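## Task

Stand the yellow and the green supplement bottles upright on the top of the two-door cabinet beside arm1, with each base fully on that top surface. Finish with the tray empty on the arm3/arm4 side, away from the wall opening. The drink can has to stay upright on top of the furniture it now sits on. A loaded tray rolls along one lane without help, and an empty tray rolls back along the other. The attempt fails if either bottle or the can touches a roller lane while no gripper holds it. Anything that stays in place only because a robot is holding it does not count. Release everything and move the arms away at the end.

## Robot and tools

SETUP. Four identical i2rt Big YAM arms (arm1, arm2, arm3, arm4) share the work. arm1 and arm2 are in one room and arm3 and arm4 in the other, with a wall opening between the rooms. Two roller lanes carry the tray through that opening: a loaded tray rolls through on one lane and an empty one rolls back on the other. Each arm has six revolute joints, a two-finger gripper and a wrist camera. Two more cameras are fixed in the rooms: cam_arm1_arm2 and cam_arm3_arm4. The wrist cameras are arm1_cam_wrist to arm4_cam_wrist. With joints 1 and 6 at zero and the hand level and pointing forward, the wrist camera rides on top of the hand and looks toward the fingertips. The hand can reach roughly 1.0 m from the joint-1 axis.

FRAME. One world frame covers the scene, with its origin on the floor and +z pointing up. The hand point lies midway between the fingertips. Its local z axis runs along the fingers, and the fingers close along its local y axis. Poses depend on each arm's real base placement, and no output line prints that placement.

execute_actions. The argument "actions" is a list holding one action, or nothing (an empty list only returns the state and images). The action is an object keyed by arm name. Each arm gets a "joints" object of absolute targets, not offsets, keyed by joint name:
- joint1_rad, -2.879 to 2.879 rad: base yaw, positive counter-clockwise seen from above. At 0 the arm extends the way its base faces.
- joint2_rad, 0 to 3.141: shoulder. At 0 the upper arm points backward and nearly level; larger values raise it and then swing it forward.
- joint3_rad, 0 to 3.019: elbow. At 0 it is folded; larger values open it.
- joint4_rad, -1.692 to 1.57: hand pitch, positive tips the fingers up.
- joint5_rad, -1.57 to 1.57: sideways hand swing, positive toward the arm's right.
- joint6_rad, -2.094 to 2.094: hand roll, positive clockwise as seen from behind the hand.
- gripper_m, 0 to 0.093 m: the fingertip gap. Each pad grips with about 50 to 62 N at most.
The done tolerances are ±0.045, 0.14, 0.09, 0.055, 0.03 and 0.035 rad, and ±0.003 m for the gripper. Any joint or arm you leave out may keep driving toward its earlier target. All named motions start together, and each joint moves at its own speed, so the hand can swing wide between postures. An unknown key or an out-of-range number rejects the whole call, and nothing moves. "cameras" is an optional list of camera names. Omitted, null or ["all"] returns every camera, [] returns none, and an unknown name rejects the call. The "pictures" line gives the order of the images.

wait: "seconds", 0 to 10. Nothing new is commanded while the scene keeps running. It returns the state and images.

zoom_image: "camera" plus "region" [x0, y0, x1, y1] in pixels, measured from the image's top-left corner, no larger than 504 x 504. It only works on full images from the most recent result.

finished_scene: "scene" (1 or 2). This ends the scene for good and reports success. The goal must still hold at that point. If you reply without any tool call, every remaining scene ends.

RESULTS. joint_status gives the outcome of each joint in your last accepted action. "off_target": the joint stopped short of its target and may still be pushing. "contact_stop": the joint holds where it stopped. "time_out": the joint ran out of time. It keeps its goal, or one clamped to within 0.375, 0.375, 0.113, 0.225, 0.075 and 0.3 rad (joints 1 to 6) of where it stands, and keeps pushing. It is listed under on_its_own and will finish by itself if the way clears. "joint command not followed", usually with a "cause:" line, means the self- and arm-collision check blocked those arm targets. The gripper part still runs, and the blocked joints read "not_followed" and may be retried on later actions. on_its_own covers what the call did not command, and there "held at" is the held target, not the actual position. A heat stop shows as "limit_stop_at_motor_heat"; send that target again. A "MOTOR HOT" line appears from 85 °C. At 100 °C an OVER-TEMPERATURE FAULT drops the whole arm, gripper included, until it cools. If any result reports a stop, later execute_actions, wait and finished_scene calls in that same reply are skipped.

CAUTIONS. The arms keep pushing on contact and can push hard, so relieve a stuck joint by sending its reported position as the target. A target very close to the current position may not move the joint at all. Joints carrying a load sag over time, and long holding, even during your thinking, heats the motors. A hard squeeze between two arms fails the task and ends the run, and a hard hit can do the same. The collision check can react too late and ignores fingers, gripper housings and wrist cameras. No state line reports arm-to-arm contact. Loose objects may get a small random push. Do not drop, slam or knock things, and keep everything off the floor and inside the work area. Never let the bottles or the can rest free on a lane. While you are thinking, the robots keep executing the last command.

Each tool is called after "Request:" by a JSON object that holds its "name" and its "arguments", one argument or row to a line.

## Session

Request:
{"name": "execute_actions", "arguments": {
  "actions": []
}}

Scene clock: 0.00 s.
arm1.joint_positions: joint1_rad=+0.147 joint2_rad=+0.611 joint3_rad=+1.534 joint4_rad=-1.564 joint5_rad=-0.154 joint6_rad=-0.137 gripper_m=+0.095
arm1.joint_status: not commanded
arm1.hand: x=-1.2005 y=-0.4294 z=+1.4499 quat_wxyz=(-0.262, +0.730, -0.510, -0.371) (m; scene frame)
arm2.joint_positions: joint1_rad=-0.194 joint2_rad=+0.327 joint3_rad=+1.332 joint4_rad=-1.511 joint5_rad=-0.146 joint6_rad=+0.029 gripper_m=+0.094
arm2.joint_status: not commanded
arm2.hand: x=-1.6940 y=+0.1331 z=+1.4768 quat_wxyz=(-0.510, -0.076, -0.857, -0.007) (m; scene frame)
arm3.joint_positions: joint1_rad=+0.199 joint2_rad=+0.622 joint3_rad=+1.618 joint4_rad=-1.358 joint5_rad=+0.088 joint6_rad=-0.020 gripper_m=+0.094
arm3.joint_status: not commanded
arm3.hand: x=+1.1347 y=-0.4056 z=+1.5107 quat_wxyz=(-0.388, +0.623, -0.539, -0.413) (m; scene frame)
arm4.joint_positions: joint1_rad=+0.646 joint2_rad=+0.420 joint3_rad=+1.498 joint4_rad=-1.368 joint5_rad=+0.140 joint6_rad=+0.120 gripper_m=+0.095
arm4.joint_status: not commanded
arm4.hand: x=+1.6917 y=+0.0670 z=+1.5502 quat_wxyz=(-0.178, -0.784, -0.185, +0.566) (m; scene frame)
pictures: arm1_cam_wrist, arm2_cam_wrist, arm3_cam_wrist, arm4_cam_wrist, cam_arm1_arm2, cam_arm3_arm4
Images, in order (width x height): arm1_cam_wrist 672x504, arm2_cam_wrist 672x504, arm3_cam_wrist 672x504, arm4_cam_wrist 672x504, cam_arm1_arm2 672x504, cam_arm3_arm4 672x504.

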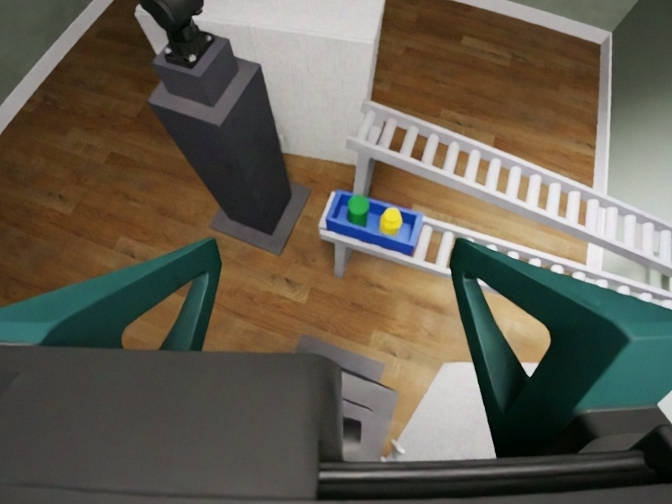

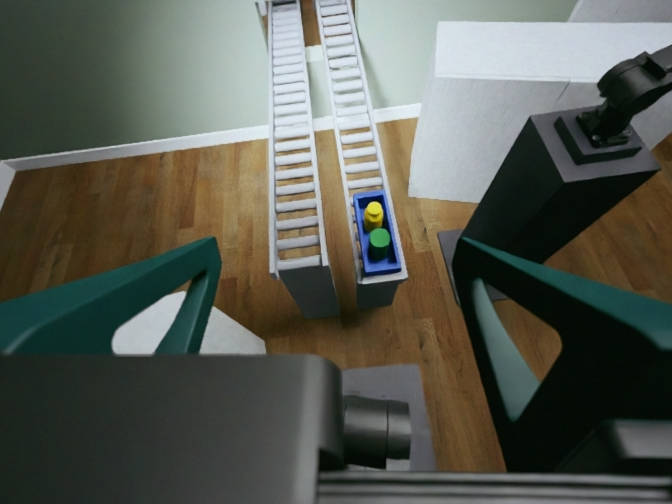

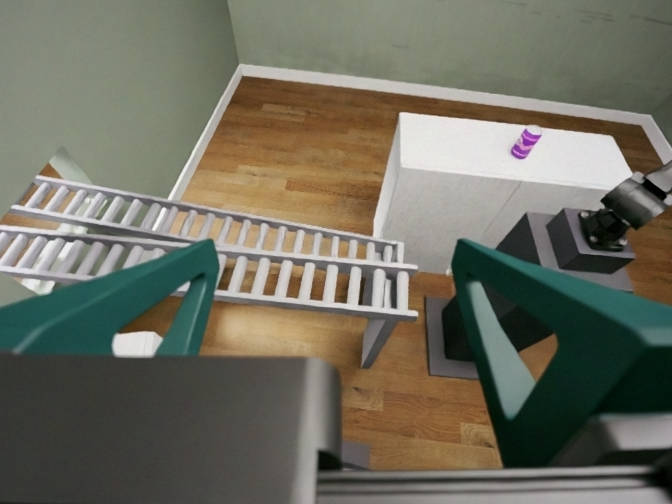

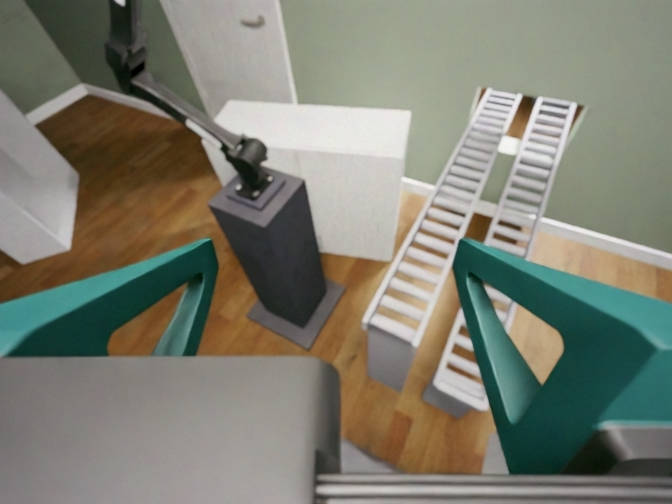

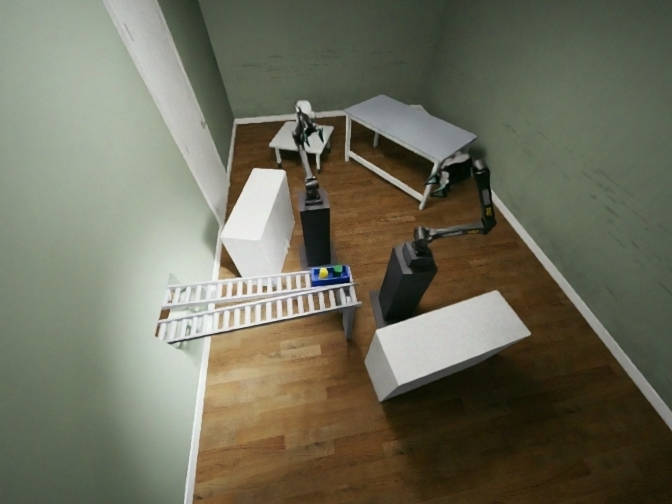

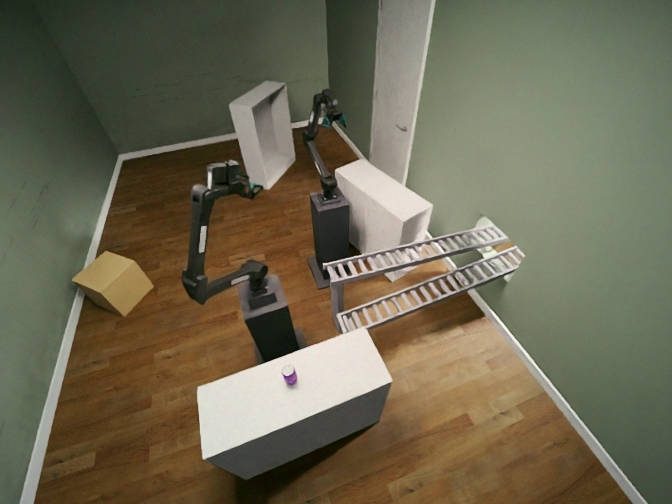

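Request:
{"name": "execute_actions", "arguments": {
  "actions": [
    {"arm1":{"joints":{"joint1_rad":0.0,"joint2_rad":1.85,"joint3_rad":1.60,"joint4_rad":-1.31,"joint5_rad":0,"joint6_rad":1.57}},"arm2":{"joints":{"joint1_rad":0.9,"joint5_rad":0,"joint6_rad":0}}}
  ],
  "cameras": []
}}

Request:
{"name": "execute_actions", "arguments": {
  "actions": [
    {"arm1":{"joints":{"joint2_rad":2.19,"joint3_rad":1.60,"joint4_rad":-0.97}}}
  ],
  "cameras": ["arm1_cam_wrist","cam_arm1_arm2"]
}}

Scene clock: 3.17 s.
arm1.joint_positions: joint1_rad=+0.012 joint2_rad=+1.841 joint3_rad=+1.580 joint4_rad=-1.311 joint5_rad=-0.002 joint6_rad=+1.560 gripper_m=+0.095
arm1.joint_status: all done
arm1.hand: x=-1.1607 y=-0.0432 z=+1.0201 quat_wxyz=(+0.009, +0.010, -1.000, +0.000) (m; scene frame)
arm2.joint_positions: joint1_rad=+0.892 joint2_rad=+0.327 joint3_rad=+1.332 joint4_rad=-1.511 joint5_rad=-0.003 joint6_rad=+0.010 gripper_m=+0.094
arm2.joint_status: all done
arm2.hand: x=-1.7308 y=+0.2121 z=+1.4754 quat_wxyz=(-0.460, +0.353, -0.787, -0.210) (m; scene frame)
arm3.joint_positions: joint1_rad=+0.199 joint2_rad=+0.622 joint3_rad=+1.618 joint4_rad=-1.358 joint5_rad=+0.088 joint6_rad=-0.020 gripper_m=+0.094
arm3.joint_status: not commanded
arm3.hand: x=+1.1347 y=-0.4056 z=+1.5107 quat_wxyz=(-0.388, +0.623, -0.539, -0.413) (m; scene frame)
arm4.joint_positions: joint1_rad=+0.646 joint2_rad=+0.420 joint3_rad=+1.498 joint4_rad=-1.368 joint5_rad=+0.140 joint6_rad=+0.120 gripper_m=+0.095
arm4.joint_status: not commanded
arm4.hand: x=+1.6917 y=+0.0670 z=+1.5502 quat_wxyz=(-0.178, -0.784, -0.185, +0.566) (m; scene frame)
pictures: none
No camera images: the call's "cameras" was empty. Leave "cameras" out to get every camera's image.

Scene clock: 4.37 s.
arm1.joint_positions: joint1_rad=+0.012 joint2_rad=+2.212 joint3_rad=+1.579 joint4_rad=-0.979 joint5_rad=-0.002 joint6_rad=+1.560 gripper_m=+0.095
arm1.joint_status: all done
arm1.hand: x=-1.1643 y=+0.0004 z=+0.8092 quat_wxyz=(+0.009, +0.010, -1.000, +0.020) (m; scene frame)
arm2.joint_positions: joint1_rad=+0.892 joint2_rad=+0.327 joint3_rad=+1.332 joint4_rad=-1.511 joint5_rad=-0.003 joint6_rad=+0.010 gripper_m=+0.094
arm2.joint_status: not commanded
arm2.hand: x=-1.7308 y=+0.2121 z=+1.4754 quat_wxyz=(-0.460, +0.353, -0.787, -0.210) (m; scene frame)
arm3.joint_positions: joint1_rad=+0.199 joint2_rad=+0.622 joint3_rad=+1.618 joint4_rad=-1.358 joint5_rad=+0.088 joint6_rad=-0.020 gripper_m=+0.094
arm3.joint_status: not commanded
arm3.hand: x=+1.1347 y=-0.4056 z=+1.5107 quat_wxyz=(-0.388, +0.623, -0.539, -0.413) (m; scene frame)
arm4.joint_positions: joint1_rad=+0.646 joint2_rad=+0.420 joint3_rad=+1.498 joint4_rad=-1.368 joint5_rad=+0.140 joint6_rad=+0.120 gripper_m=+0.095
arm4.joint_status: not commanded
arm4.hand: x=+1.6917 y=+0.0670 z=+1.5502 quat_wxyz=(-0.178, -0.784, -0.185, +0.566) (m; scene frame)
pictures: arm1_cam_wrist, cam_arm1_arm2
Images, in order (width x height): arm1_cam_wrist 672x504, cam_arm1_arm2 672x504.

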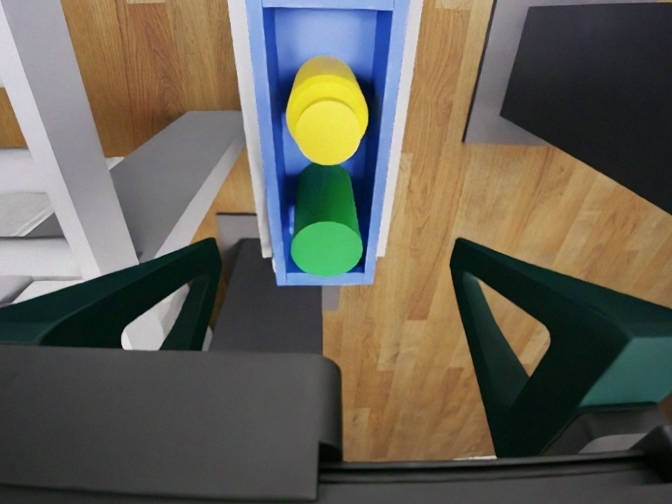

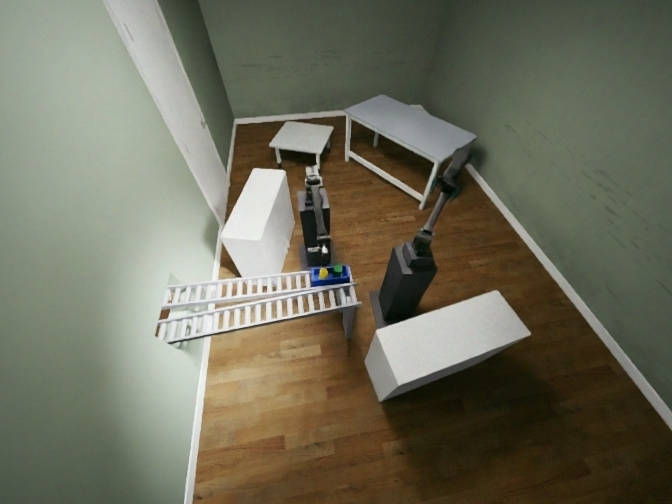

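Request:
{"name": "execute_actions", "arguments": {
  "actions": [
    {"arm1":{"joints":{"joint2_rad":2.355,"joint3_rad":1.64,"joint4_rad":-0.825}}}
  ],
  "cameras": ["arm1_cam_wrist"]
}}

Scene clock: 9.53 s.
arm1.joint_positions: joint1_rad=+0.012 joint2_rad=+2.344 joint3_rad=+1.625 joint4_rad=-0.834 joint5_rad=-0.002 joint6_rad=+1.561 gripper_m=+0.095
arm1.joint_status: all done
arm1.hand: x=-1.1655 y=+0.0267 z=+0.7443 quat_wxyz=(+0.009, +0.010, -1.000, -0.009) (m; scene frame)
arm2.joint_positions: joint1_rad=+0.892 joint2_rad=+0.327 joint3_rad=+1.332 joint4_rad=-1.511 joint5_rad=-0.003 joint6_rad=+0.010 gripper_m=+0.094
arm2.joint_status: not commanded
arm2.hand: x=-1.7308 y=+0.2121 z=+1.4754 quat_wxyz=(-0.460, +0.353, -0.787, -0.210) (m; scene frame)
arm3.joint_positions: joint1_rad=+0.199 joint2_rad=+0.622 joint3_rad=+1.618 joint4_rad=-1.358 joint5_rad=+0.088 joint6_rad=-0.020 gripper_m=+0.094
arm3.joint_status: not commanded
arm3.hand: x=+1.1347 y=-0.4056 z=+1.5107 quat_wxyz=(-0.388, +0.623, -0.539, -0.413) (m; scene frame)
arm4.joint_positions: joint1_rad=+0.646 joint2_rad=+0.420 joint3_rad=+1.498 joint4_rad=-1.368 joint5_rad=+0.140 joint6_rad=+0.120 gripper_m=+0.095
arm4.joint_status: not commanded
arm4.hand: x=+1.6917 y=+0.0670 z=+1.5502 quat_wxyz=(-0.178, -0.784, -0.185, +0.566) (m; scene frame)
pictures: arm1_cam_wrist
Images, in order (width x height): arm1_cam_wrist 672x504.

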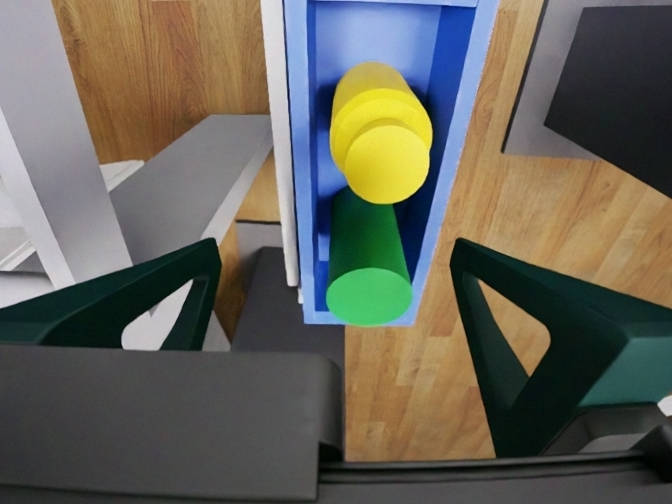

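Request:
{"name": "execute_actions", "arguments": {
  "actions": [
    {"arm1":{"joints":{"joint1_rad":-0.01,"joint3_rad":1.545,"joint4_rad":-0.775}}}
  ],
  "cameras": []
}}

Request:
{"name": "execute_actions", "arguments": {
  "actions": [
    {"arm1":{"joints":{"joint2_rad":2.455,"joint4_rad":-0.67}}}
  ],
  "cameras": ["arm1_cam_wrist"]
}}

Scene clock: 11.53 s.
arm1.joint_positions: joint1_rad=+0.004 joint2_rad=+2.344 joint3_rad=+1.536 joint4_rad=-0.784 joint5_rad=-0.002 joint6_rad=+1.561 gripper_m=+0.095
arm1.joint_status: all done
arm1.hand: x=-1.1610 y=-0.0063 z=+0.7198 quat_wxyz=(+0.009, +0.006, -1.000, +0.010) (m; scene frame)
arm2.joint_positions: joint1_rad=+0.892 joint2_rad=+0.327 joint3_rad=+1.332 joint4_rad=-1.511 joint5_rad=-0.003 joint6_rad=+0.010 gripper_m=+0.094
arm2.joint_status: not commanded
arm2.hand: x=-1.7308 y=+0.2121 z=+1.4754 quat_wxyz=(-0.460, +0.353, -0.787, -0.210) (m; scene frame)
arm3.joint_positions: joint1_rad=+0.199 joint2_rad=+0.622 joint3_rad=+1.618 joint4_rad=-1.358 joint5_rad=+0.088 joint6_rad=-0.020 gripper_m=+0.094
arm3.joint_status: not commanded
arm3.hand: x=+1.1347 y=-0.4056 z=+1.5107 quat_wxyz=(-0.388, +0.623, -0.539, -0.413) (m; scene frame)
arm4.joint_positions: joint1_rad=+0.646 joint2_rad=+0.420 joint3_rad=+1.498 joint4_rad=-1.368 joint5_rad=+0.140 joint6_rad=+0.120 gripper_m=+0.095
arm4.joint_status: not commanded
arm4.hand: x=+1.6917 y=+0.0670 z=+1.5502 quat_wxyz=(-0.178, -0.784, -0.185, +0.566) (m; scene frame)
pictures: none
No camera images: the call's "cameras" was empty. Leave "cameras" out to get every camera's image.

Scene clock: 12.53 s.
arm1.joint_positions: joint1_rad=+0.004 joint2_rad=+2.438 joint3_rad=+1.536 joint4_rad=-0.679 joint5_rad=-0.002 joint6_rad=+1.561 gripper_m=+0.095
arm1.joint_status: all done
arm1.hand: x=-1.1618 y=-0.0113 z=+0.6654 quat_wxyz=(+0.009, +0.006, -1.000, +0.005) (m; scene frame)
arm2.joint_positions: joint1_rad=+0.892 joint2_rad=+0.327 joint3_rad=+1.332 joint4_rad=-1.511 joint5_rad=-0.003 joint6_rad=+0.010 gripper_m=+0.094
arm2.joint_status: not commanded
arm2.hand: x=-1.7308 y=+0.2121 z=+1.4754 quat_wxyz=(-0.460, +0.353, -0.787, -0.210) (m; scene frame)
arm3.joint_positions: joint1_rad=+0.199 joint2_rad=+0.622 joint3_rad=+1.618 joint4_rad=-1.358 joint5_rad=+0.088 joint6_rad=-0.020 gripper_m=+0.094
arm3.joint_status: not commanded
arm3.hand: x=+1.1347 y=-0.4056 z=+1.5107 quat_wxyz=(-0.388, +0.623, -0.539, -0.413) (m; scene frame)
arm4.joint_positions: joint1_rad=+0.646 joint2_rad=+0.420 joint3_rad=+1.498 joint4_rad=-1.368 joint5_rad=+0.140 joint6_rad=+0.120 gripper_m=+0.095
arm4.joint_status: not commanded
arm4.hand: x=+1.6917 y=+0.0670 z=+1.5502 quat_wxyz=(-0.178, -0.784, -0.185, +0.566) (m; scene frame)
pictures: arm1_cam_wrist
Images, in order (width x height): arm1_cam_wrist 672x504.

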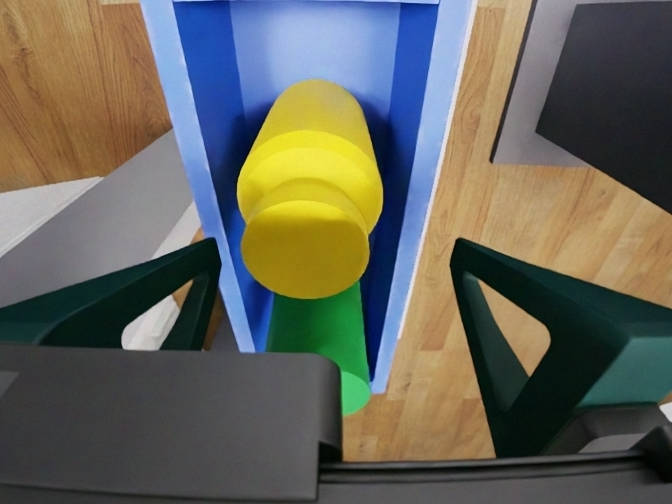

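Request:
{"name": "execute_actions", "arguments": {
  "actions": [
    {"arm1":{"joints":{"joint1_rad":-0.042,"joint2_rad":2.47,"joint3_rad":1.60,"joint4_rad":-0.68}}}
  ],
  "cameras": ["arm1_cam_wrist"]
}}

Scene clock: 13.97 s.
arm1.joint_positions: joint1_rad=-0.037 joint2_rad=+2.439 joint3_rad=+1.578 joint4_rad=-0.679 joint5_rad=-0.002 joint6_rad=+1.561 gripper_m=+0.095
arm1.joint_status: all done
arm1.hand: x=-1.1370 y=+0.0105 z=+0.6747 quat_wxyz=(+0.008, -0.015, -1.000, -0.015) (m; scene frame)
arm2.joint_positions: joint1_rad=+0.892 joint2_rad=+0.327 joint3_rad=+1.332 joint4_rad=-1.511 joint5_rad=-0.003 joint6_rad=+0.010 gripper_m=+0.094
arm2.joint_status: not commanded
arm2.hand: x=-1.7308 y=+0.2121 z=+1.4754 quat_wxyz=(-0.460, +0.353, -0.787, -0.210) (m; scene frame)
arm3.joint_positions: joint1_rad=+0.199 joint2_rad=+0.622 joint3_rad=+1.618 joint4_rad=-1.358 joint5_rad=+0.088 joint6_rad=-0.020 gripper_m=+0.094
arm3.joint_status: not commanded
arm3.hand: x=+1.1347 y=-0.4056 z=+1.5107 quat_wxyz=(-0.388, +0.623, -0.539, -0.413) (m; scene frame)
arm4.joint_positions: joint1_rad=+0.646 joint2_rad=+0.420 joint3_rad=+1.498 joint4_rad=-1.368 joint5_rad=+0.140 joint6_rad=+0.120 gripper_m=+0.095
arm4.joint_status: not commanded
arm4.hand: x=+1.6917 y=+0.0670 z=+1.5502 quat_wxyz=(-0.178, -0.784, -0.185, +0.566) (m; scene frame)
pictures: arm1_cam_wrist
Images, in order (width x height): arm1_cam_wrist 672x504.

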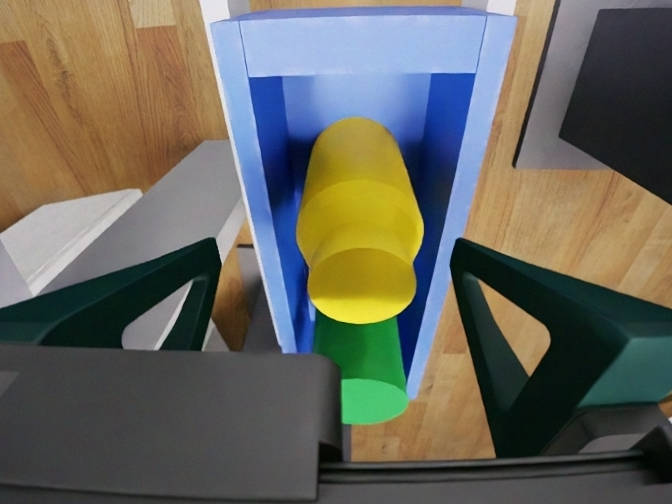

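Request:
{"name": "execute_actions", "arguments": {
  "actions": [
    {"arm1":{"joints":{"joint2_rad":2.505,"joint3_rad":1.585,"joint4_rad":-0.655}}}
  ],
  "cameras": []
}}

Request:
{"name": "execute_actions", "arguments": {
  "actions": [
    {"arm1":{"joints":{"gripper_m":0.02}}}
  ],
  "cameras": ["arm1_cam_wrist"]
}}

Scene clock: 15.33 s.
arm1.joint_positions: joint1_rad=-0.037 joint2_rad=+2.472 joint3_rad=+1.578 joint4_rad=-0.666 joint5_rad=-0.002 joint6_rad=+1.561 gripper_m=+0.095
arm1.joint_status: all done
arm1.hand: x=-1.1375 y=+0.0026 z=+0.6560 quat_wxyz=(+0.008, -0.014, -1.000, -0.006) (m; scene frame)
arm2.joint_positions: joint1_rad=+0.892 joint2_rad=+0.327 joint3_rad=+1.332 joint4_rad=-1.511 joint5_rad=-0.003 joint6_rad=+0.010 gripper_m=+0.094
arm2.joint_status: not commanded
arm2.hand: x=-1.7308 y=+0.2121 z=+1.4754 quat_wxyz=(-0.460, +0.353, -0.787, -0.210) (m; scene frame)
arm3.joint_positions: joint1_rad=+0.199 joint2_rad=+0.622 joint3_rad=+1.618 joint4_rad=-1.358 joint5_rad=+0.088 joint6_rad=-0.020 gripper_m=+0.094
arm3.joint_status: not commanded
arm3.hand: x=+1.1347 y=-0.4056 z=+1.5107 quat_wxyz=(-0.388, +0.623, -0.539, -0.413) (m; scene frame)
arm4.joint_positions: joint1_rad=+0.646 joint2_rad=+0.420 joint3_rad=+1.498 joint4_rad=-1.368 joint5_rad=+0.140 joint6_rad=+0.120 gripper_m=+0.095
arm4.joint_status: not commanded
arm4.hand: x=+1.6917 y=+0.0670 z=+1.5502 quat_wxyz=(-0.178, -0.784, -0.185, +0.566) (m; scene frame)
pictures: none
No camera images: the call's "cameras" was empty. Leave "cameras" out to get every camera's image.

Scene clock: 16.00 s.
arm1.joint_positions: joint1_rad=-0.037 joint2_rad=+2.472 joint3_rad=+1.578 joint4_rad=-0.664 joint5_rad=+0.002 joint6_rad=+1.561 gripper_m=+0.020
arm1.joint_status: all done
arm1.hand: x=-1.1367 y=+0.0029 z=+0.6560 quat_wxyz=(+0.006, -0.015, -1.000, -0.007) (m; scene frame)
arm2.joint_positions: joint1_rad=+0.892 joint2_rad=+0.327 joint3_rad=+1.332 joint4_rad=-1.511 joint5_rad=-0.003 joint6_rad=+0.010 gripper_m=+0.094
arm2.joint_status: not commanded
arm2.hand: x=-1.7308 y=+0.2121 z=+1.4754 quat_wxyz=(-0.460, +0.353, -0.787, -0.210) (m; scene frame)
arm3.joint_positions: joint1_rad=+0.199 joint2_rad=+0.622 joint3_rad=+1.618 joint4_rad=-1.358 joint5_rad=+0.088 joint6_rad=-0.020 gripper_m=+0.094
arm3.joint_status: not commanded
arm3.hand: x=+1.1347 y=-0.4056 z=+1.5107 quat_wxyz=(-0.388, +0.623, -0.539, -0.413) (m; scene frame)
arm4.joint_positions: joint1_rad=+0.646 joint2_rad=+0.420 joint3_rad=+1.498 joint4_rad=-1.368 joint5_rad=+0.140 joint6_rad=+0.120 gripper_m=+0.095
arm4.joint_status: not commanded
arm4.hand: x=+1.6917 y=+0.0670 z=+1.5502 quat_wxyz=(-0.178, -0.784, -0.185, +0.566) (m; scene frame)
pictures: arm1_cam_wrist
Images, in order (width x height): arm1_cam_wrist 672x504.

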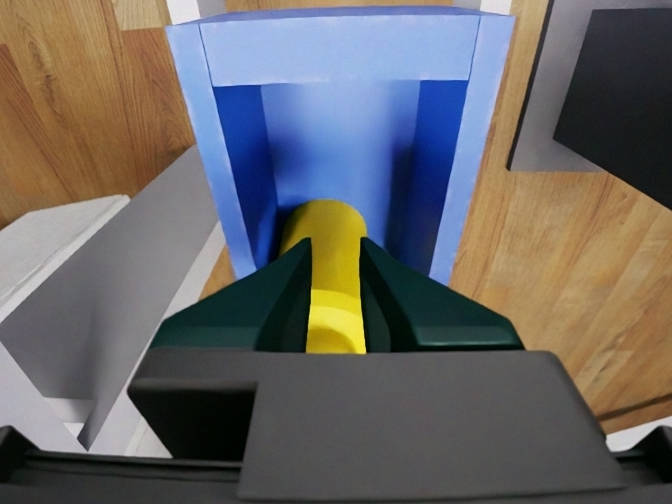

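Request:
{"name": "execute_actions", "arguments": {
  "actions": [
    {"arm1":{"joints":{"gripper_m":0.093}}}
  ],
  "cameras": []
}}

Request:
{"name": "execute_actions", "arguments": {
  "actions": [
    {"arm1":{"joints":{"joint1_rad":0.02,"joint2_rad":2.27,"joint3_rad":1.585,"joint4_rad":-0.89}}}
  ],
  "cameras": ["arm1_cam_wrist","cam_arm1_arm2"]
}}

Request:
{"name": "zoom_image", "arguments": {
  "camera": "cam_arm1_arm2",
  "region": [290,230,380,320]
}}

Scene clock: 17.37 s.
arm1.joint_positions: joint1_rad=-0.037 joint2_rad=+2.472 joint3_rad=+1.578 joint4_rad=-0.664 joint5_rad=+0.002 joint6_rad=+1.561 gripper_m=+0.093
arm1.joint_status: all done
arm1.hand: x=-1.1367 y=+0.0029 z=+0.6560 quat_wxyz=(+0.006, -0.015, -1.000, -0.007) (m; scene frame)
arm2.joint_positions: joint1_rad=+0.892 joint2_rad=+0.327 joint3_rad=+1.332 joint4_rad=-1.511 joint5_rad=-0.003 joint6_rad=+0.010 gripper_m=+0.094
arm2.joint_status: not commanded
arm2.hand: x=-1.7308 y=+0.2121 z=+1.4754 quat_wxyz=(-0.460, +0.353, -0.787, -0.210) (m; scene frame)
arm3.joint_positions: joint1_rad=+0.199 joint2_rad=+0.622 joint3_rad=+1.618 joint4_rad=-1.358 joint5_rad=+0.088 joint6_rad=-0.020 gripper_m=+0.094
arm3.joint_status: not commanded
arm3.hand: x=+1.1347 y=-0.4056 z=+1.5107 quat_wxyz=(-0.388, +0.623, -0.539, -0.413) (m; scene frame)
arm4.joint_positions: joint1_rad=+0.646 joint2_rad=+0.420 joint3_rad=+1.498 joint4_rad=-1.368 joint5_rad=+0.140 joint6_rad=+0.120 gripper_m=+0.095
arm4.joint_status: not commanded
arm4.hand: x=+1.6917 y=+0.0670 z=+1.5502 quat_wxyz=(-0.178, -0.784, -0.185, +0.566) (m; scene frame)
pictures: none
No camera images: the call's "cameras" was empty. Leave "cameras" out to get every camera's image.

Scene clock: 18.57 s.
arm1.joint_positions: joint1_rad=+0.020 joint2_rad=+2.244 joint3_rad=+1.574 joint4_rad=-0.881 joint5_rad=+0.001 joint6_rad=+1.561 gripper_m=+0.093
arm1.joint_status: all done
arm1.hand: x=-1.1691 y=+0.0153 z=+0.7887 quat_wxyz=(+0.007, +0.013, -1.000, -0.010) (m; scene frame)
arm2.joint_positions: joint1_rad=+0.892 joint2_rad=+0.327 joint3_rad=+1.332 joint4_rad=-1.511 joint5_rad=-0.003 joint6_rad=+0.010 gripper_m=+0.094
arm2.joint_status: not commanded
arm2.hand: x=-1.7308 y=+0.2121 z=+1.4754 quat_wxyz=(-0.460, +0.353, -0.787, -0.210) (m; scene frame)
arm3.joint_positions: joint1_rad=+0.199 joint2_rad=+0.622 joint3_rad=+1.618 joint4_rad=-1.358 joint5_rad=+0.088 joint6_rad=-0.020 gripper_m=+0.094
arm3.joint_status: not commanded
arm3.hand: x=+1.1347 y=-0.4056 z=+1.5107 quat_wxyz=(-0.388, +0.623, -0.539, -0.413) (m; scene frame)
arm4.joint_positions: joint1_rad=+0.646 joint2_rad=+0.420 joint3_rad=+1.498 joint4_rad=-1.368 joint5_rad=+0.140 joint6_rad=+0.120 gripper_m=+0.095
arm4.joint_status: not commanded
arm4.hand: x=+1.6917 y=+0.0670 z=+1.5502 quat_wxyz=(-0.178, -0.784, -0.185, +0.566) (m; scene frame)
pictures: arm1_cam_wrist, cam_arm1_arm2
Images, in order (width x height): arm1_cam_wrist 672x504, cam_arm1_arm2 672x504.

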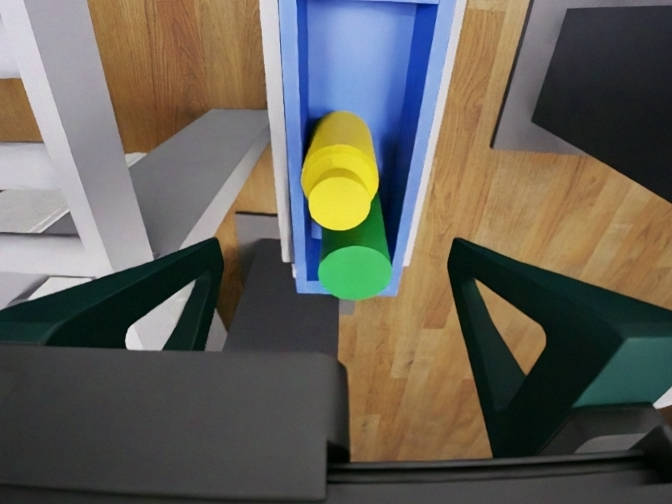

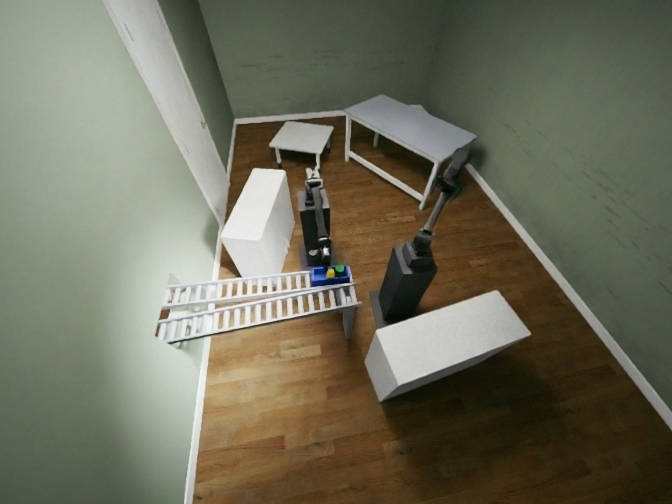

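Region (290, 230, 380, 320) of cam_arm1_arm2's 672x504 image, scaled by 5.600, with more detail than that image has.

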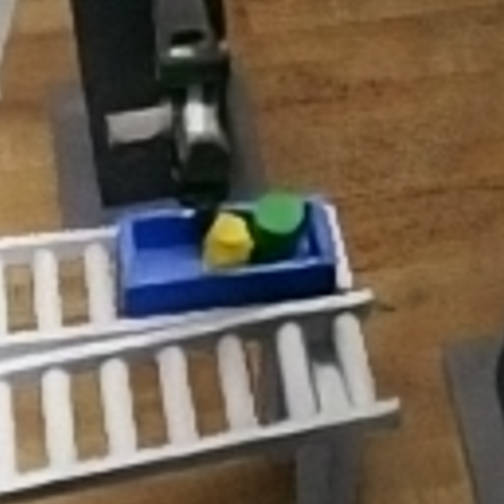

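Request:
{"name": "execute_actions", "arguments": {
  "actions": [
    {"arm1":{"joints":{"joint1_rad":0.058,"joint2_rad":2.375,"joint3_rad":1.60,"joint4_rad":-0.78,"joint6_rad":1.62}}}
  ],
  "cameras": ["arm1_cam_wrist"]
}}

Scene clock: 21.13 s.
arm1.joint_positions: joint1_rad=+0.051 joint2_rad=+2.363 joint3_rad=+1.579 joint4_rad=-0.789 joint5_rad=+0.001 joint6_rad=+1.610 gripper_m=+0.093
arm1.joint_status: all done
arm1.hand: x=-1.1890 y=+0.0083 z=+0.7203 quat_wxyz=(+0.007, +0.005, -1.000, +0.001) (m; scene frame)
arm2.joint_positions: joint1_rad=+0.892 joint2_rad=+0.327 joint3_rad=+1.332 joint4_rad=-1.511 joint5_rad=-0.003 joint6_rad=+0.010 gripper_m=+0.094
arm2.joint_status: not commanded
arm2.hand: x=-1.7308 y=+0.2121 z=+1.4754 quat_wxyz=(-0.460, +0.353, -0.787, -0.210) (m; scene frame)
arm3.joint_positions: joint1_rad=+0.199 joint2_rad=+0.622 joint3_rad=+1.618 joint4_rad=-1.358 joint5_rad=+0.088 joint6_rad=-0.020 gripper_m=+0.094
arm3.joint_status: not commanded
arm3.hand: x=+1.1347 y=-0.4056 z=+1.5107 quat_wxyz=(-0.388, +0.623, -0.539, -0.413) (m; scene frame)
arm4.joint_positions: joint1_rad=+0.646 joint2_rad=+0.420 joint3_rad=+1.498 joint4_rad=-1.368 joint5_rad=+0.140 joint6_rad=+0.120 gripper_m=+0.095
arm4.joint_status: not commanded
arm4.hand: x=+1.6917 y=+0.0670 z=+1.5502 quat_wxyz=(-0.178, -0.784, -0.185, +0.566) (m; scene frame)
pictures: arm1_cam_wrist
Images, in order (width x height): arm1_cam_wrist 672x504.

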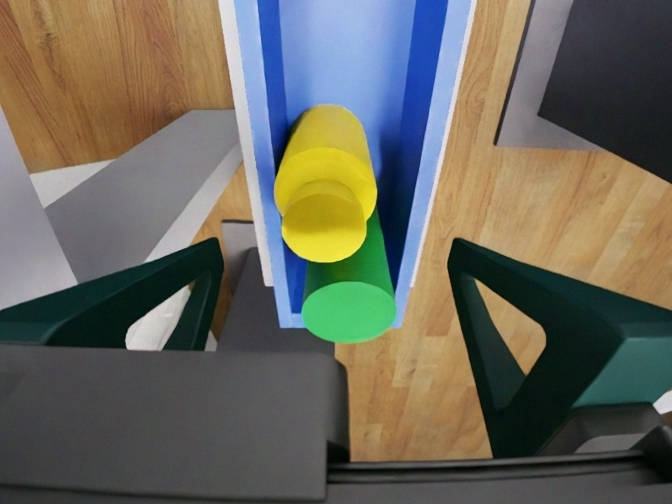

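Request:
{"name": "execute_actions", "arguments": {
  "actions": []
}}

Scene clock: 24.20 s.
arm1.joint_positions: joint1_rad=+0.051 joint2_rad=+2.363 joint3_rad=+1.579 joint4_rad=-0.789 joint5_rad=+0.001 joint6_rad=+1.610 gripper_m=+0.093
arm1.joint_status: all done
arm1.hand: x=-1.1890 y=+0.0083 z=+0.7203 quat_wxyz=(+0.007, +0.005, -1.000, +0.001) (m; scene frame)
arm2.joint_positions: joint1_rad=+0.892 joint2_rad=+0.327 joint3_rad=+1.332 joint4_rad=-1.511 joint5_rad=-0.003 joint6_rad=+0.010 gripper_m=+0.094
arm2.joint_status: not commanded
arm2.hand: x=-1.7308 y=+0.2121 z=+1.4754 quat_wxyz=(-0.460, +0.353, -0.787, -0.210) (m; scene frame)
arm3.joint_positions: joint1_rad=+0.199 joint2_rad=+0.622 joint3_rad=+1.618 joint4_rad=-1.358 joint5_rad=+0.088 joint6_rad=-0.020 gripper_m=+0.094
arm3.joint_status: not commanded
arm3.hand: x=+1.1347 y=-0.4056 z=+1.5107 quat_wxyz=(-0.388, +0.623, -0.539, -0.413) (m; scene frame)
arm4.joint_positions: joint1_rad=+0.646 joint2_rad=+0.420 joint3_rad=+1.498 joint4_rad=-1.368 joint5_rad=+0.140 joint6_rad=+0.120 gripper_m=+0.095
arm4.joint_status: not commanded
arm4.hand: x=+1.6917 y=+0.0670 z=+1.5502 quat_wxyz=(-0.178, -0.784, -0.185, +0.566) (m; scene frame)
pictures: arm1_cam_wrist, arm2_cam_wrist, arm3_cam_wrist, arm4_cam_wrist, cam_arm1_arm2, cam_arm3_arm4
Images, in order (width x height): arm1_cam_wrist 672x504, arm2_cam_wrist 672x504, arm3_cam_wrist 672x504, arm4_cam_wrist 672x504, cam_arm1_arm2 672x504, cam_arm3_arm4 672x504.

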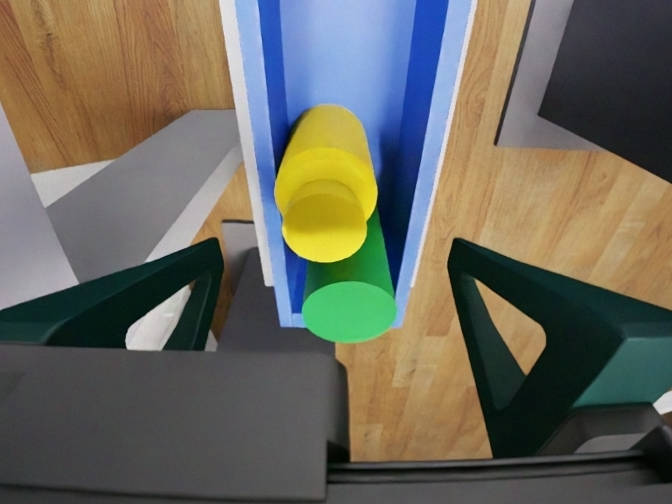

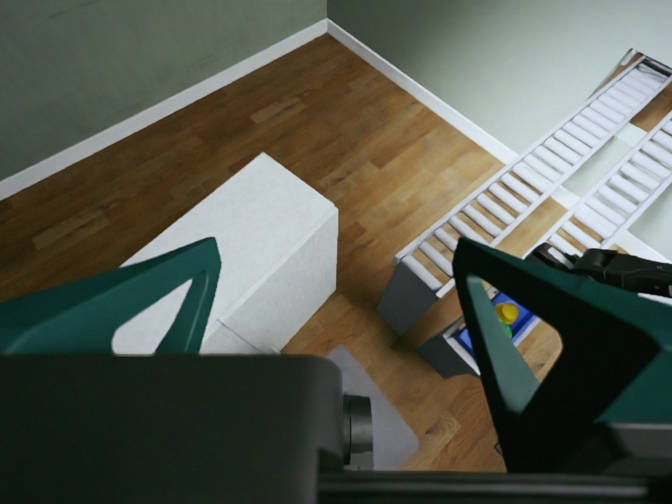

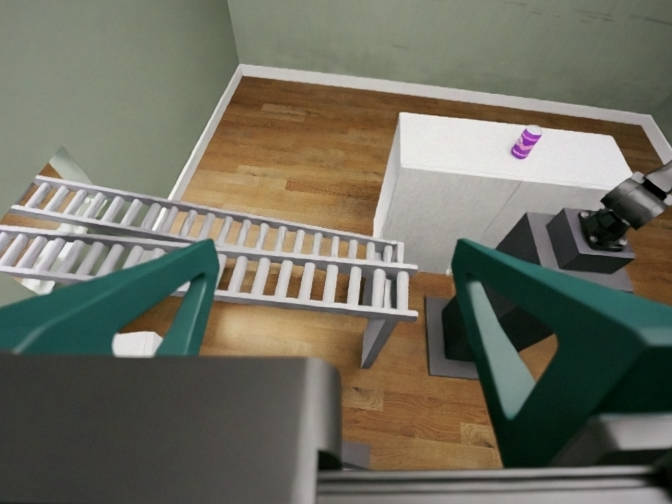

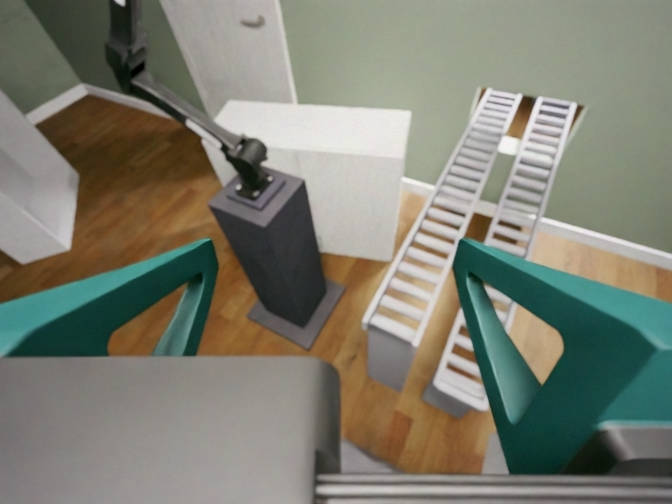

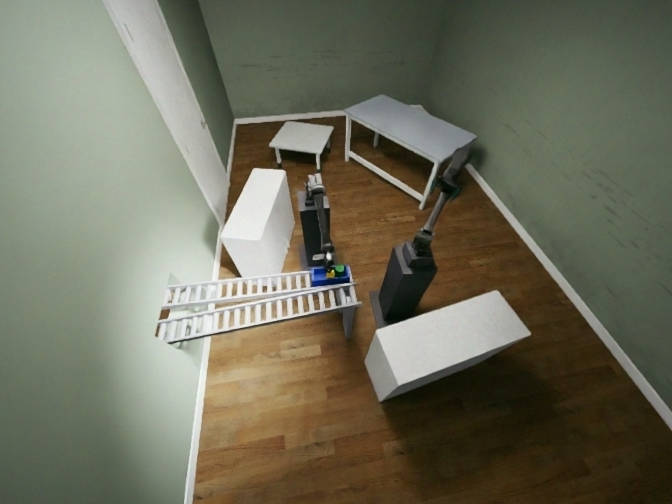

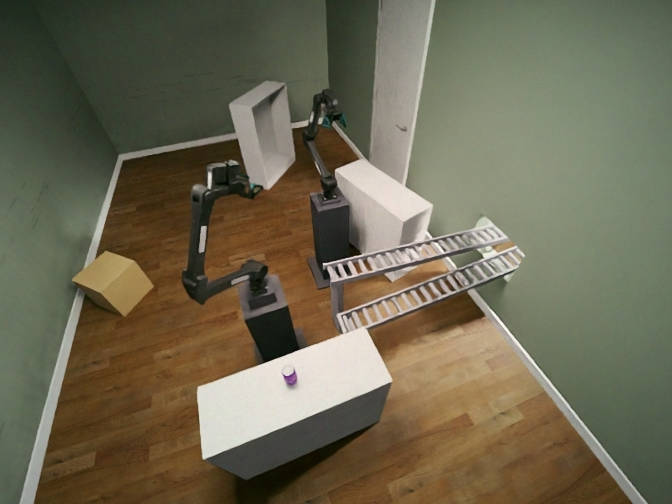

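Request:
{"name": "execute_actions", "arguments": {
  "actions": [
    {"arm1":{"joints":{"joint2_rad":2.48,"joint3_rad":1.645,"joint4_rad":-0.715}}}
  ],
  "cameras": ["arm1_cam_wrist"]
}}

Scene clock: 25.77 s.
arm1.joint_positions: joint1_rad=+0.051 joint2_rad=+2.457 joint3_rad=+1.628 joint4_rad=-0.721 joint5_rad=+0.001 joint6_rad=+1.610 gripper_m=+0.093
arm1.joint_status: all done
arm1.hand: x=-1.1902 y=+0.0209 z=+0.6781 quat_wxyz=(+0.007, +0.004, -1.000, -0.011) (m; scene frame)
arm2.joint_positions: joint1_rad=+0.892 joint2_rad=+0.327 joint3_rad=+1.332 joint4_rad=-1.511 joint5_rad=-0.003 joint6_rad=+0.010 gripper_m=+0.094
arm2.joint_status: not commanded
arm2.hand: x=-1.7308 y=+0.2121 z=+1.4754 quat_wxyz=(-0.460, +0.353, -0.787, -0.210) (m; scene frame)
arm3.joint_positions: joint1_rad=+0.199 joint2_rad=+0.622 joint3_rad=+1.618 joint4_rad=-1.358 joint5_rad=+0.088 joint6_rad=-0.020 gripper_m=+0.094
arm3.joint_status: not commanded
arm3.hand: x=+1.1347 y=-0.4056 z=+1.5107 quat_wxyz=(-0.388, +0.623, -0.539, -0.413) (m; scene frame)
arm4.joint_positions: joint1_rad=+0.646 joint2_rad=+0.420 joint3_rad=+1.498 joint4_rad=-1.368 joint5_rad=+0.140 joint6_rad=+0.120 gripper_m=+0.095
arm4.joint_status: not commanded
arm4.hand: x=+1.6917 y=+0.0670 z=+1.5502 quat_wxyz=(-0.178, -0.784, -0.185, +0.566) (m; scene frame)
pictures: arm1_cam_wrist
Images, in order (width x height): arm1_cam_wrist 672x504.

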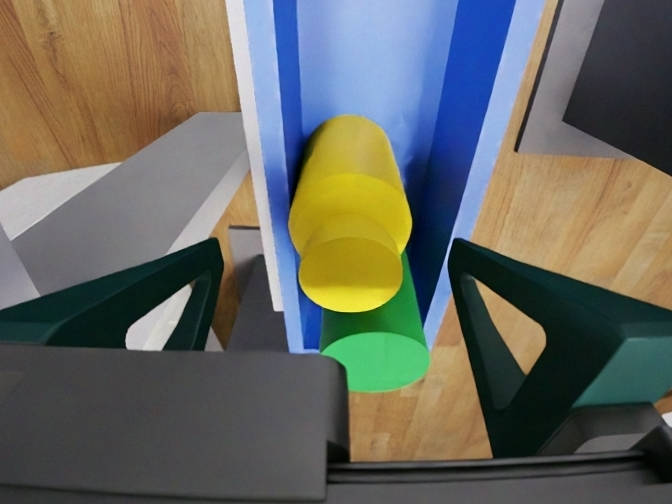

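Request:
{"name": "execute_actions", "arguments": {
  "actions": [
    {"arm1":{"joints":{"joint1_rad":0.066,"joint2_rad":2.525,"joint3_rad":1.645,"joint4_rad":-0.69,"joint6_rad":1.62}}}
  ],
  "cameras": ["arm1_cam_wrist"]
}}

Scene clock: 27.00 s.
arm1.joint_positions: joint1_rad=+0.051 joint2_rad=+2.492 joint3_rad=+1.628 joint4_rad=-0.700 joint5_rad=+0.001 joint6_rad=+1.610 gripper_m=+0.093
arm1.joint_status: all done
arm1.hand: x=-1.1902 y=+0.0137 z=+0.6573 quat_wxyz=(+0.007, +0.004, -1.000, -0.004) (m; scene frame)
arm2.joint_positions: joint1_rad=+0.892 joint2_rad=+0.327 joint3_rad=+1.332 joint4_rad=-1.511 joint5_rad=-0.003 joint6_rad=+0.010 gripper_m=+0.094
arm2.joint_status: not commanded
arm2.hand: x=-1.7308 y=+0.2121 z=+1.4754 quat_wxyz=(-0.460, +0.353, -0.787, -0.210) (m; scene frame)
arm3.joint_positions: joint1_rad=+0.199 joint2_rad=+0.622 joint3_rad=+1.618 joint4_rad=-1.358 joint5_rad=+0.088 joint6_rad=-0.020 gripper_m=+0.094
arm3.joint_status: not commanded
arm3.hand: x=+1.1347 y=-0.4056 z=+1.5107 quat_wxyz=(-0.388, +0.623, -0.539, -0.413) (m; scene frame)
arm4.joint_positions: joint1_rad=+0.646 joint2_rad=+0.420 joint3_rad=+1.498 joint4_rad=-1.368 joint5_rad=+0.140 joint6_rad=+0.120 gripper_m=+0.095
arm4.joint_status: not commanded
arm4.hand: x=+1.6917 y=+0.0670 z=+1.5502 quat_wxyz=(-0.178, -0.784, -0.185, +0.566) (m; scene frame)
pictures: arm1_cam_wrist
Images, in order (width x height): arm1_cam_wrist 672x504.

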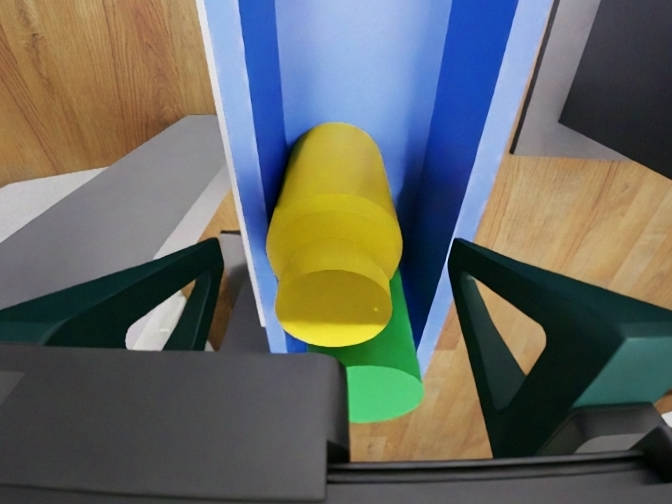

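Request:
{"name": "execute_actions", "arguments": {
  "actions": [
    {"arm1":{"joints":{"joint1_rad":0.1,"joint6_rad":1.65}}}
  ],
  "cameras": ["arm1_cam_wrist"]
}}

Scene clock: 28.13 s.
arm1.joint_positions: joint1_rad=+0.097 joint2_rad=+2.492 joint3_rad=+1.628 joint4_rad=-0.700 joint5_rad=+0.001 joint6_rad=+1.639 gripper_m=+0.093
arm1.joint_status: all done
arm1.hand: x=-1.2185 y=+0.0117 z=+0.6577 quat_wxyz=(+0.007, +0.013, -1.000, -0.004) (m; scene frame)
arm2.joint_positions: joint1_rad=+0.892 joint2_rad=+0.327 joint3_rad=+1.332 joint4_rad=-1.511 joint5_rad=-0.003 joint6_rad=+0.010 gripper_m=+0.094
arm2.joint_status: not commanded
arm2.hand: x=-1.7308 y=+0.2121 z=+1.4754 quat_wxyz=(-0.460, +0.353, -0.787, -0.210) (m; scene frame)
arm3.joint_positions: joint1_rad=+0.199 joint2_rad=+0.622 joint3_rad=+1.618 joint4_rad=-1.358 joint5_rad=+0.088 joint6_rad=-0.020 gripper_m=+0.094
arm3.joint_status: not commanded
arm3.hand: x=+1.1347 y=-0.4056 z=+1.5107 quat_wxyz=(-0.388, +0.623, -0.539, -0.413) (m; scene frame)
arm4.joint_positions: joint1_rad=+0.646 joint2_rad=+0.420 joint3_rad=+1.498 joint4_rad=-1.368 joint5_rad=+0.140 joint6_rad=+0.120 gripper_m=+0.095
arm4.joint_status: not commanded
arm4.hand: x=+1.6917 y=+0.0670 z=+1.5502 quat_wxyz=(-0.178, -0.784, -0.185, +0.566) (m; scene frame)
pictures: arm1_cam_wrist
Images, in order (width x height): arm1_cam_wrist 672x504.

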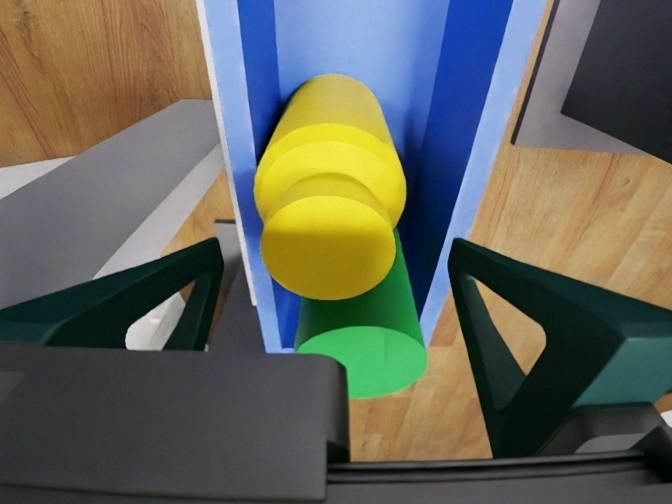

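Request:
{"name": "execute_actions", "arguments": {
  "actions": [
    {"arm1":{"joints":{"joint1_rad":0.064,"joint6_rad":1.62}}}
  ],
  "cameras": ["arm1_cam_wrist"]
}}

Scene clock: 30.80 s.
arm1.joint_positions: joint1_rad=+0.074 joint2_rad=+2.492 joint3_rad=+1.628 joint4_rad=-0.700 joint5_rad=+0.001 joint6_rad=+1.631 gripper_m=+0.093
arm1.joint_status: all done
arm1.hand: x=-1.2042 y=+0.0129 z=+0.6575 quat_wxyz=(+0.007, +0.006, -1.000, -0.004) (m; scene frame)
arm2.joint_positions: joint1_rad=+0.892 joint2_rad=+0.327 joint3_rad=+1.332 joint4_rad=-1.511 joint5_rad=-0.003 joint6_rad=+0.010 gripper_m=+0.094
arm2.joint_status: not commanded
arm2.hand: x=-1.7308 y=+0.2121 z=+1.4754 quat_wxyz=(-0.460, +0.353, -0.787, -0.210) (m; scene frame)
arm3.joint_positions: joint1_rad=+0.199 joint2_rad=+0.622 joint3_rad=+1.618 joint4_rad=-1.358 joint5_rad=+0.088 joint6_rad=-0.020 gripper_m=+0.094
arm3.joint_status: not commanded
arm3.hand: x=+1.1347 y=-0.4056 z=+1.5107 quat_wxyz=(-0.388, +0.623, -0.539, -0.413) (m; scene frame)
arm4.joint_positions: joint1_rad=+0.646 joint2_rad=+0.420 joint3_rad=+1.498 joint4_rad=-1.368 joint5_rad=+0.140 joint6_rad=+0.120 gripper_m=+0.095
arm4.joint_status: not commanded
arm4.hand: x=+1.6917 y=+0.0670 z=+1.5502 quat_wxyz=(-0.178, -0.784, -0.185, +0.566) (m; scene frame)
pictures: arm1_cam_wrist
Images, in order (width x height): arm1_cam_wrist 672x504.

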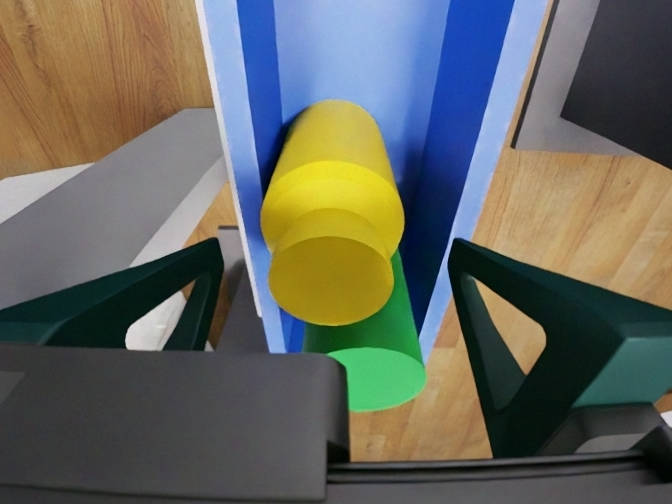

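Request:
{"name": "execute_actions", "arguments": {
  "actions": [
    {"arm1":{"joints":{"gripper_m":0.02}}}
  ],
  "cameras": ["arm1_cam_wrist"]
}}

Scene clock: 31.73 s.
arm1.joint_positions: joint1_rad=+0.074 joint2_rad=+2.492 joint3_rad=+1.628 joint4_rad=-0.699 joint5_rad=+0.001 joint6_rad=+1.630 gripper_m=+0.046
arm1.joint_status: gripper_m off_target (ended at +0.046, target +0.020)
arm1.hand: x=-1.2044 y=+0.0132 z=+0.6575 quat_wxyz=(+0.007, +0.006, -1.000, -0.005) (m; scene frame)
arm2.joint_positions: joint1_rad=+0.892 joint2_rad=+0.327 joint3_rad=+1.332 joint4_rad=-1.511 joint5_rad=-0.003 joint6_rad=+0.010 gripper_m=+0.094
arm2.joint_status: not commanded
arm2.hand: x=-1.7308 y=+0.2121 z=+1.4754 quat_wxyz=(-0.460, +0.353, -0.787, -0.210) (m; scene frame)
arm3.joint_positions: joint1_rad=+0.199 joint2_rad=+0.622 joint3_rad=+1.618 joint4_rad=-1.358 joint5_rad=+0.088 joint6_rad=-0.020 gripper_m=+0.094
arm3.joint_status: not commanded
arm3.hand: x=+1.1347 y=-0.4056 z=+1.5107 quat_wxyz=(-0.388, +0.623, -0.539, -0.413) (m; scene frame)
arm4.joint_positions: joint1_rad=+0.646 joint2_rad=+0.420 joint3_rad=+1.498 joint4_rad=-1.368 joint5_rad=+0.140 joint6_rad=+0.120 gripper_m=+0.095
arm4.joint_status: not commanded
arm4.hand: x=+1.6917 y=+0.0670 z=+1.5502 quat_wxyz=(-0.178, -0.784, -0.185, +0.566) (m; scene frame)
pictures: arm1_cam_wrist
Images, in order (width x height): arm1_cam_wrist 672x504.

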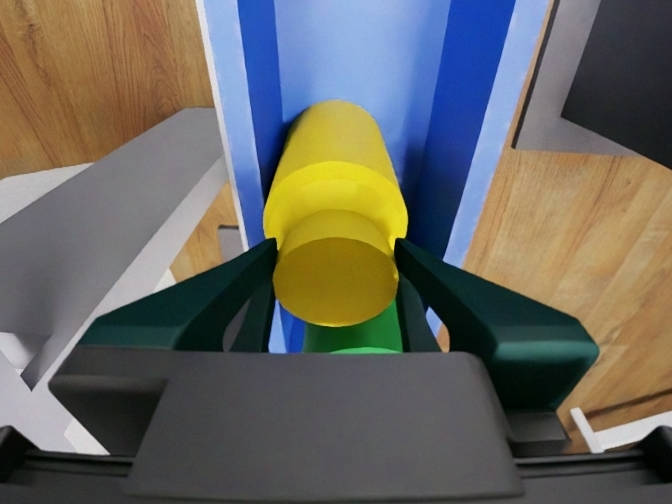

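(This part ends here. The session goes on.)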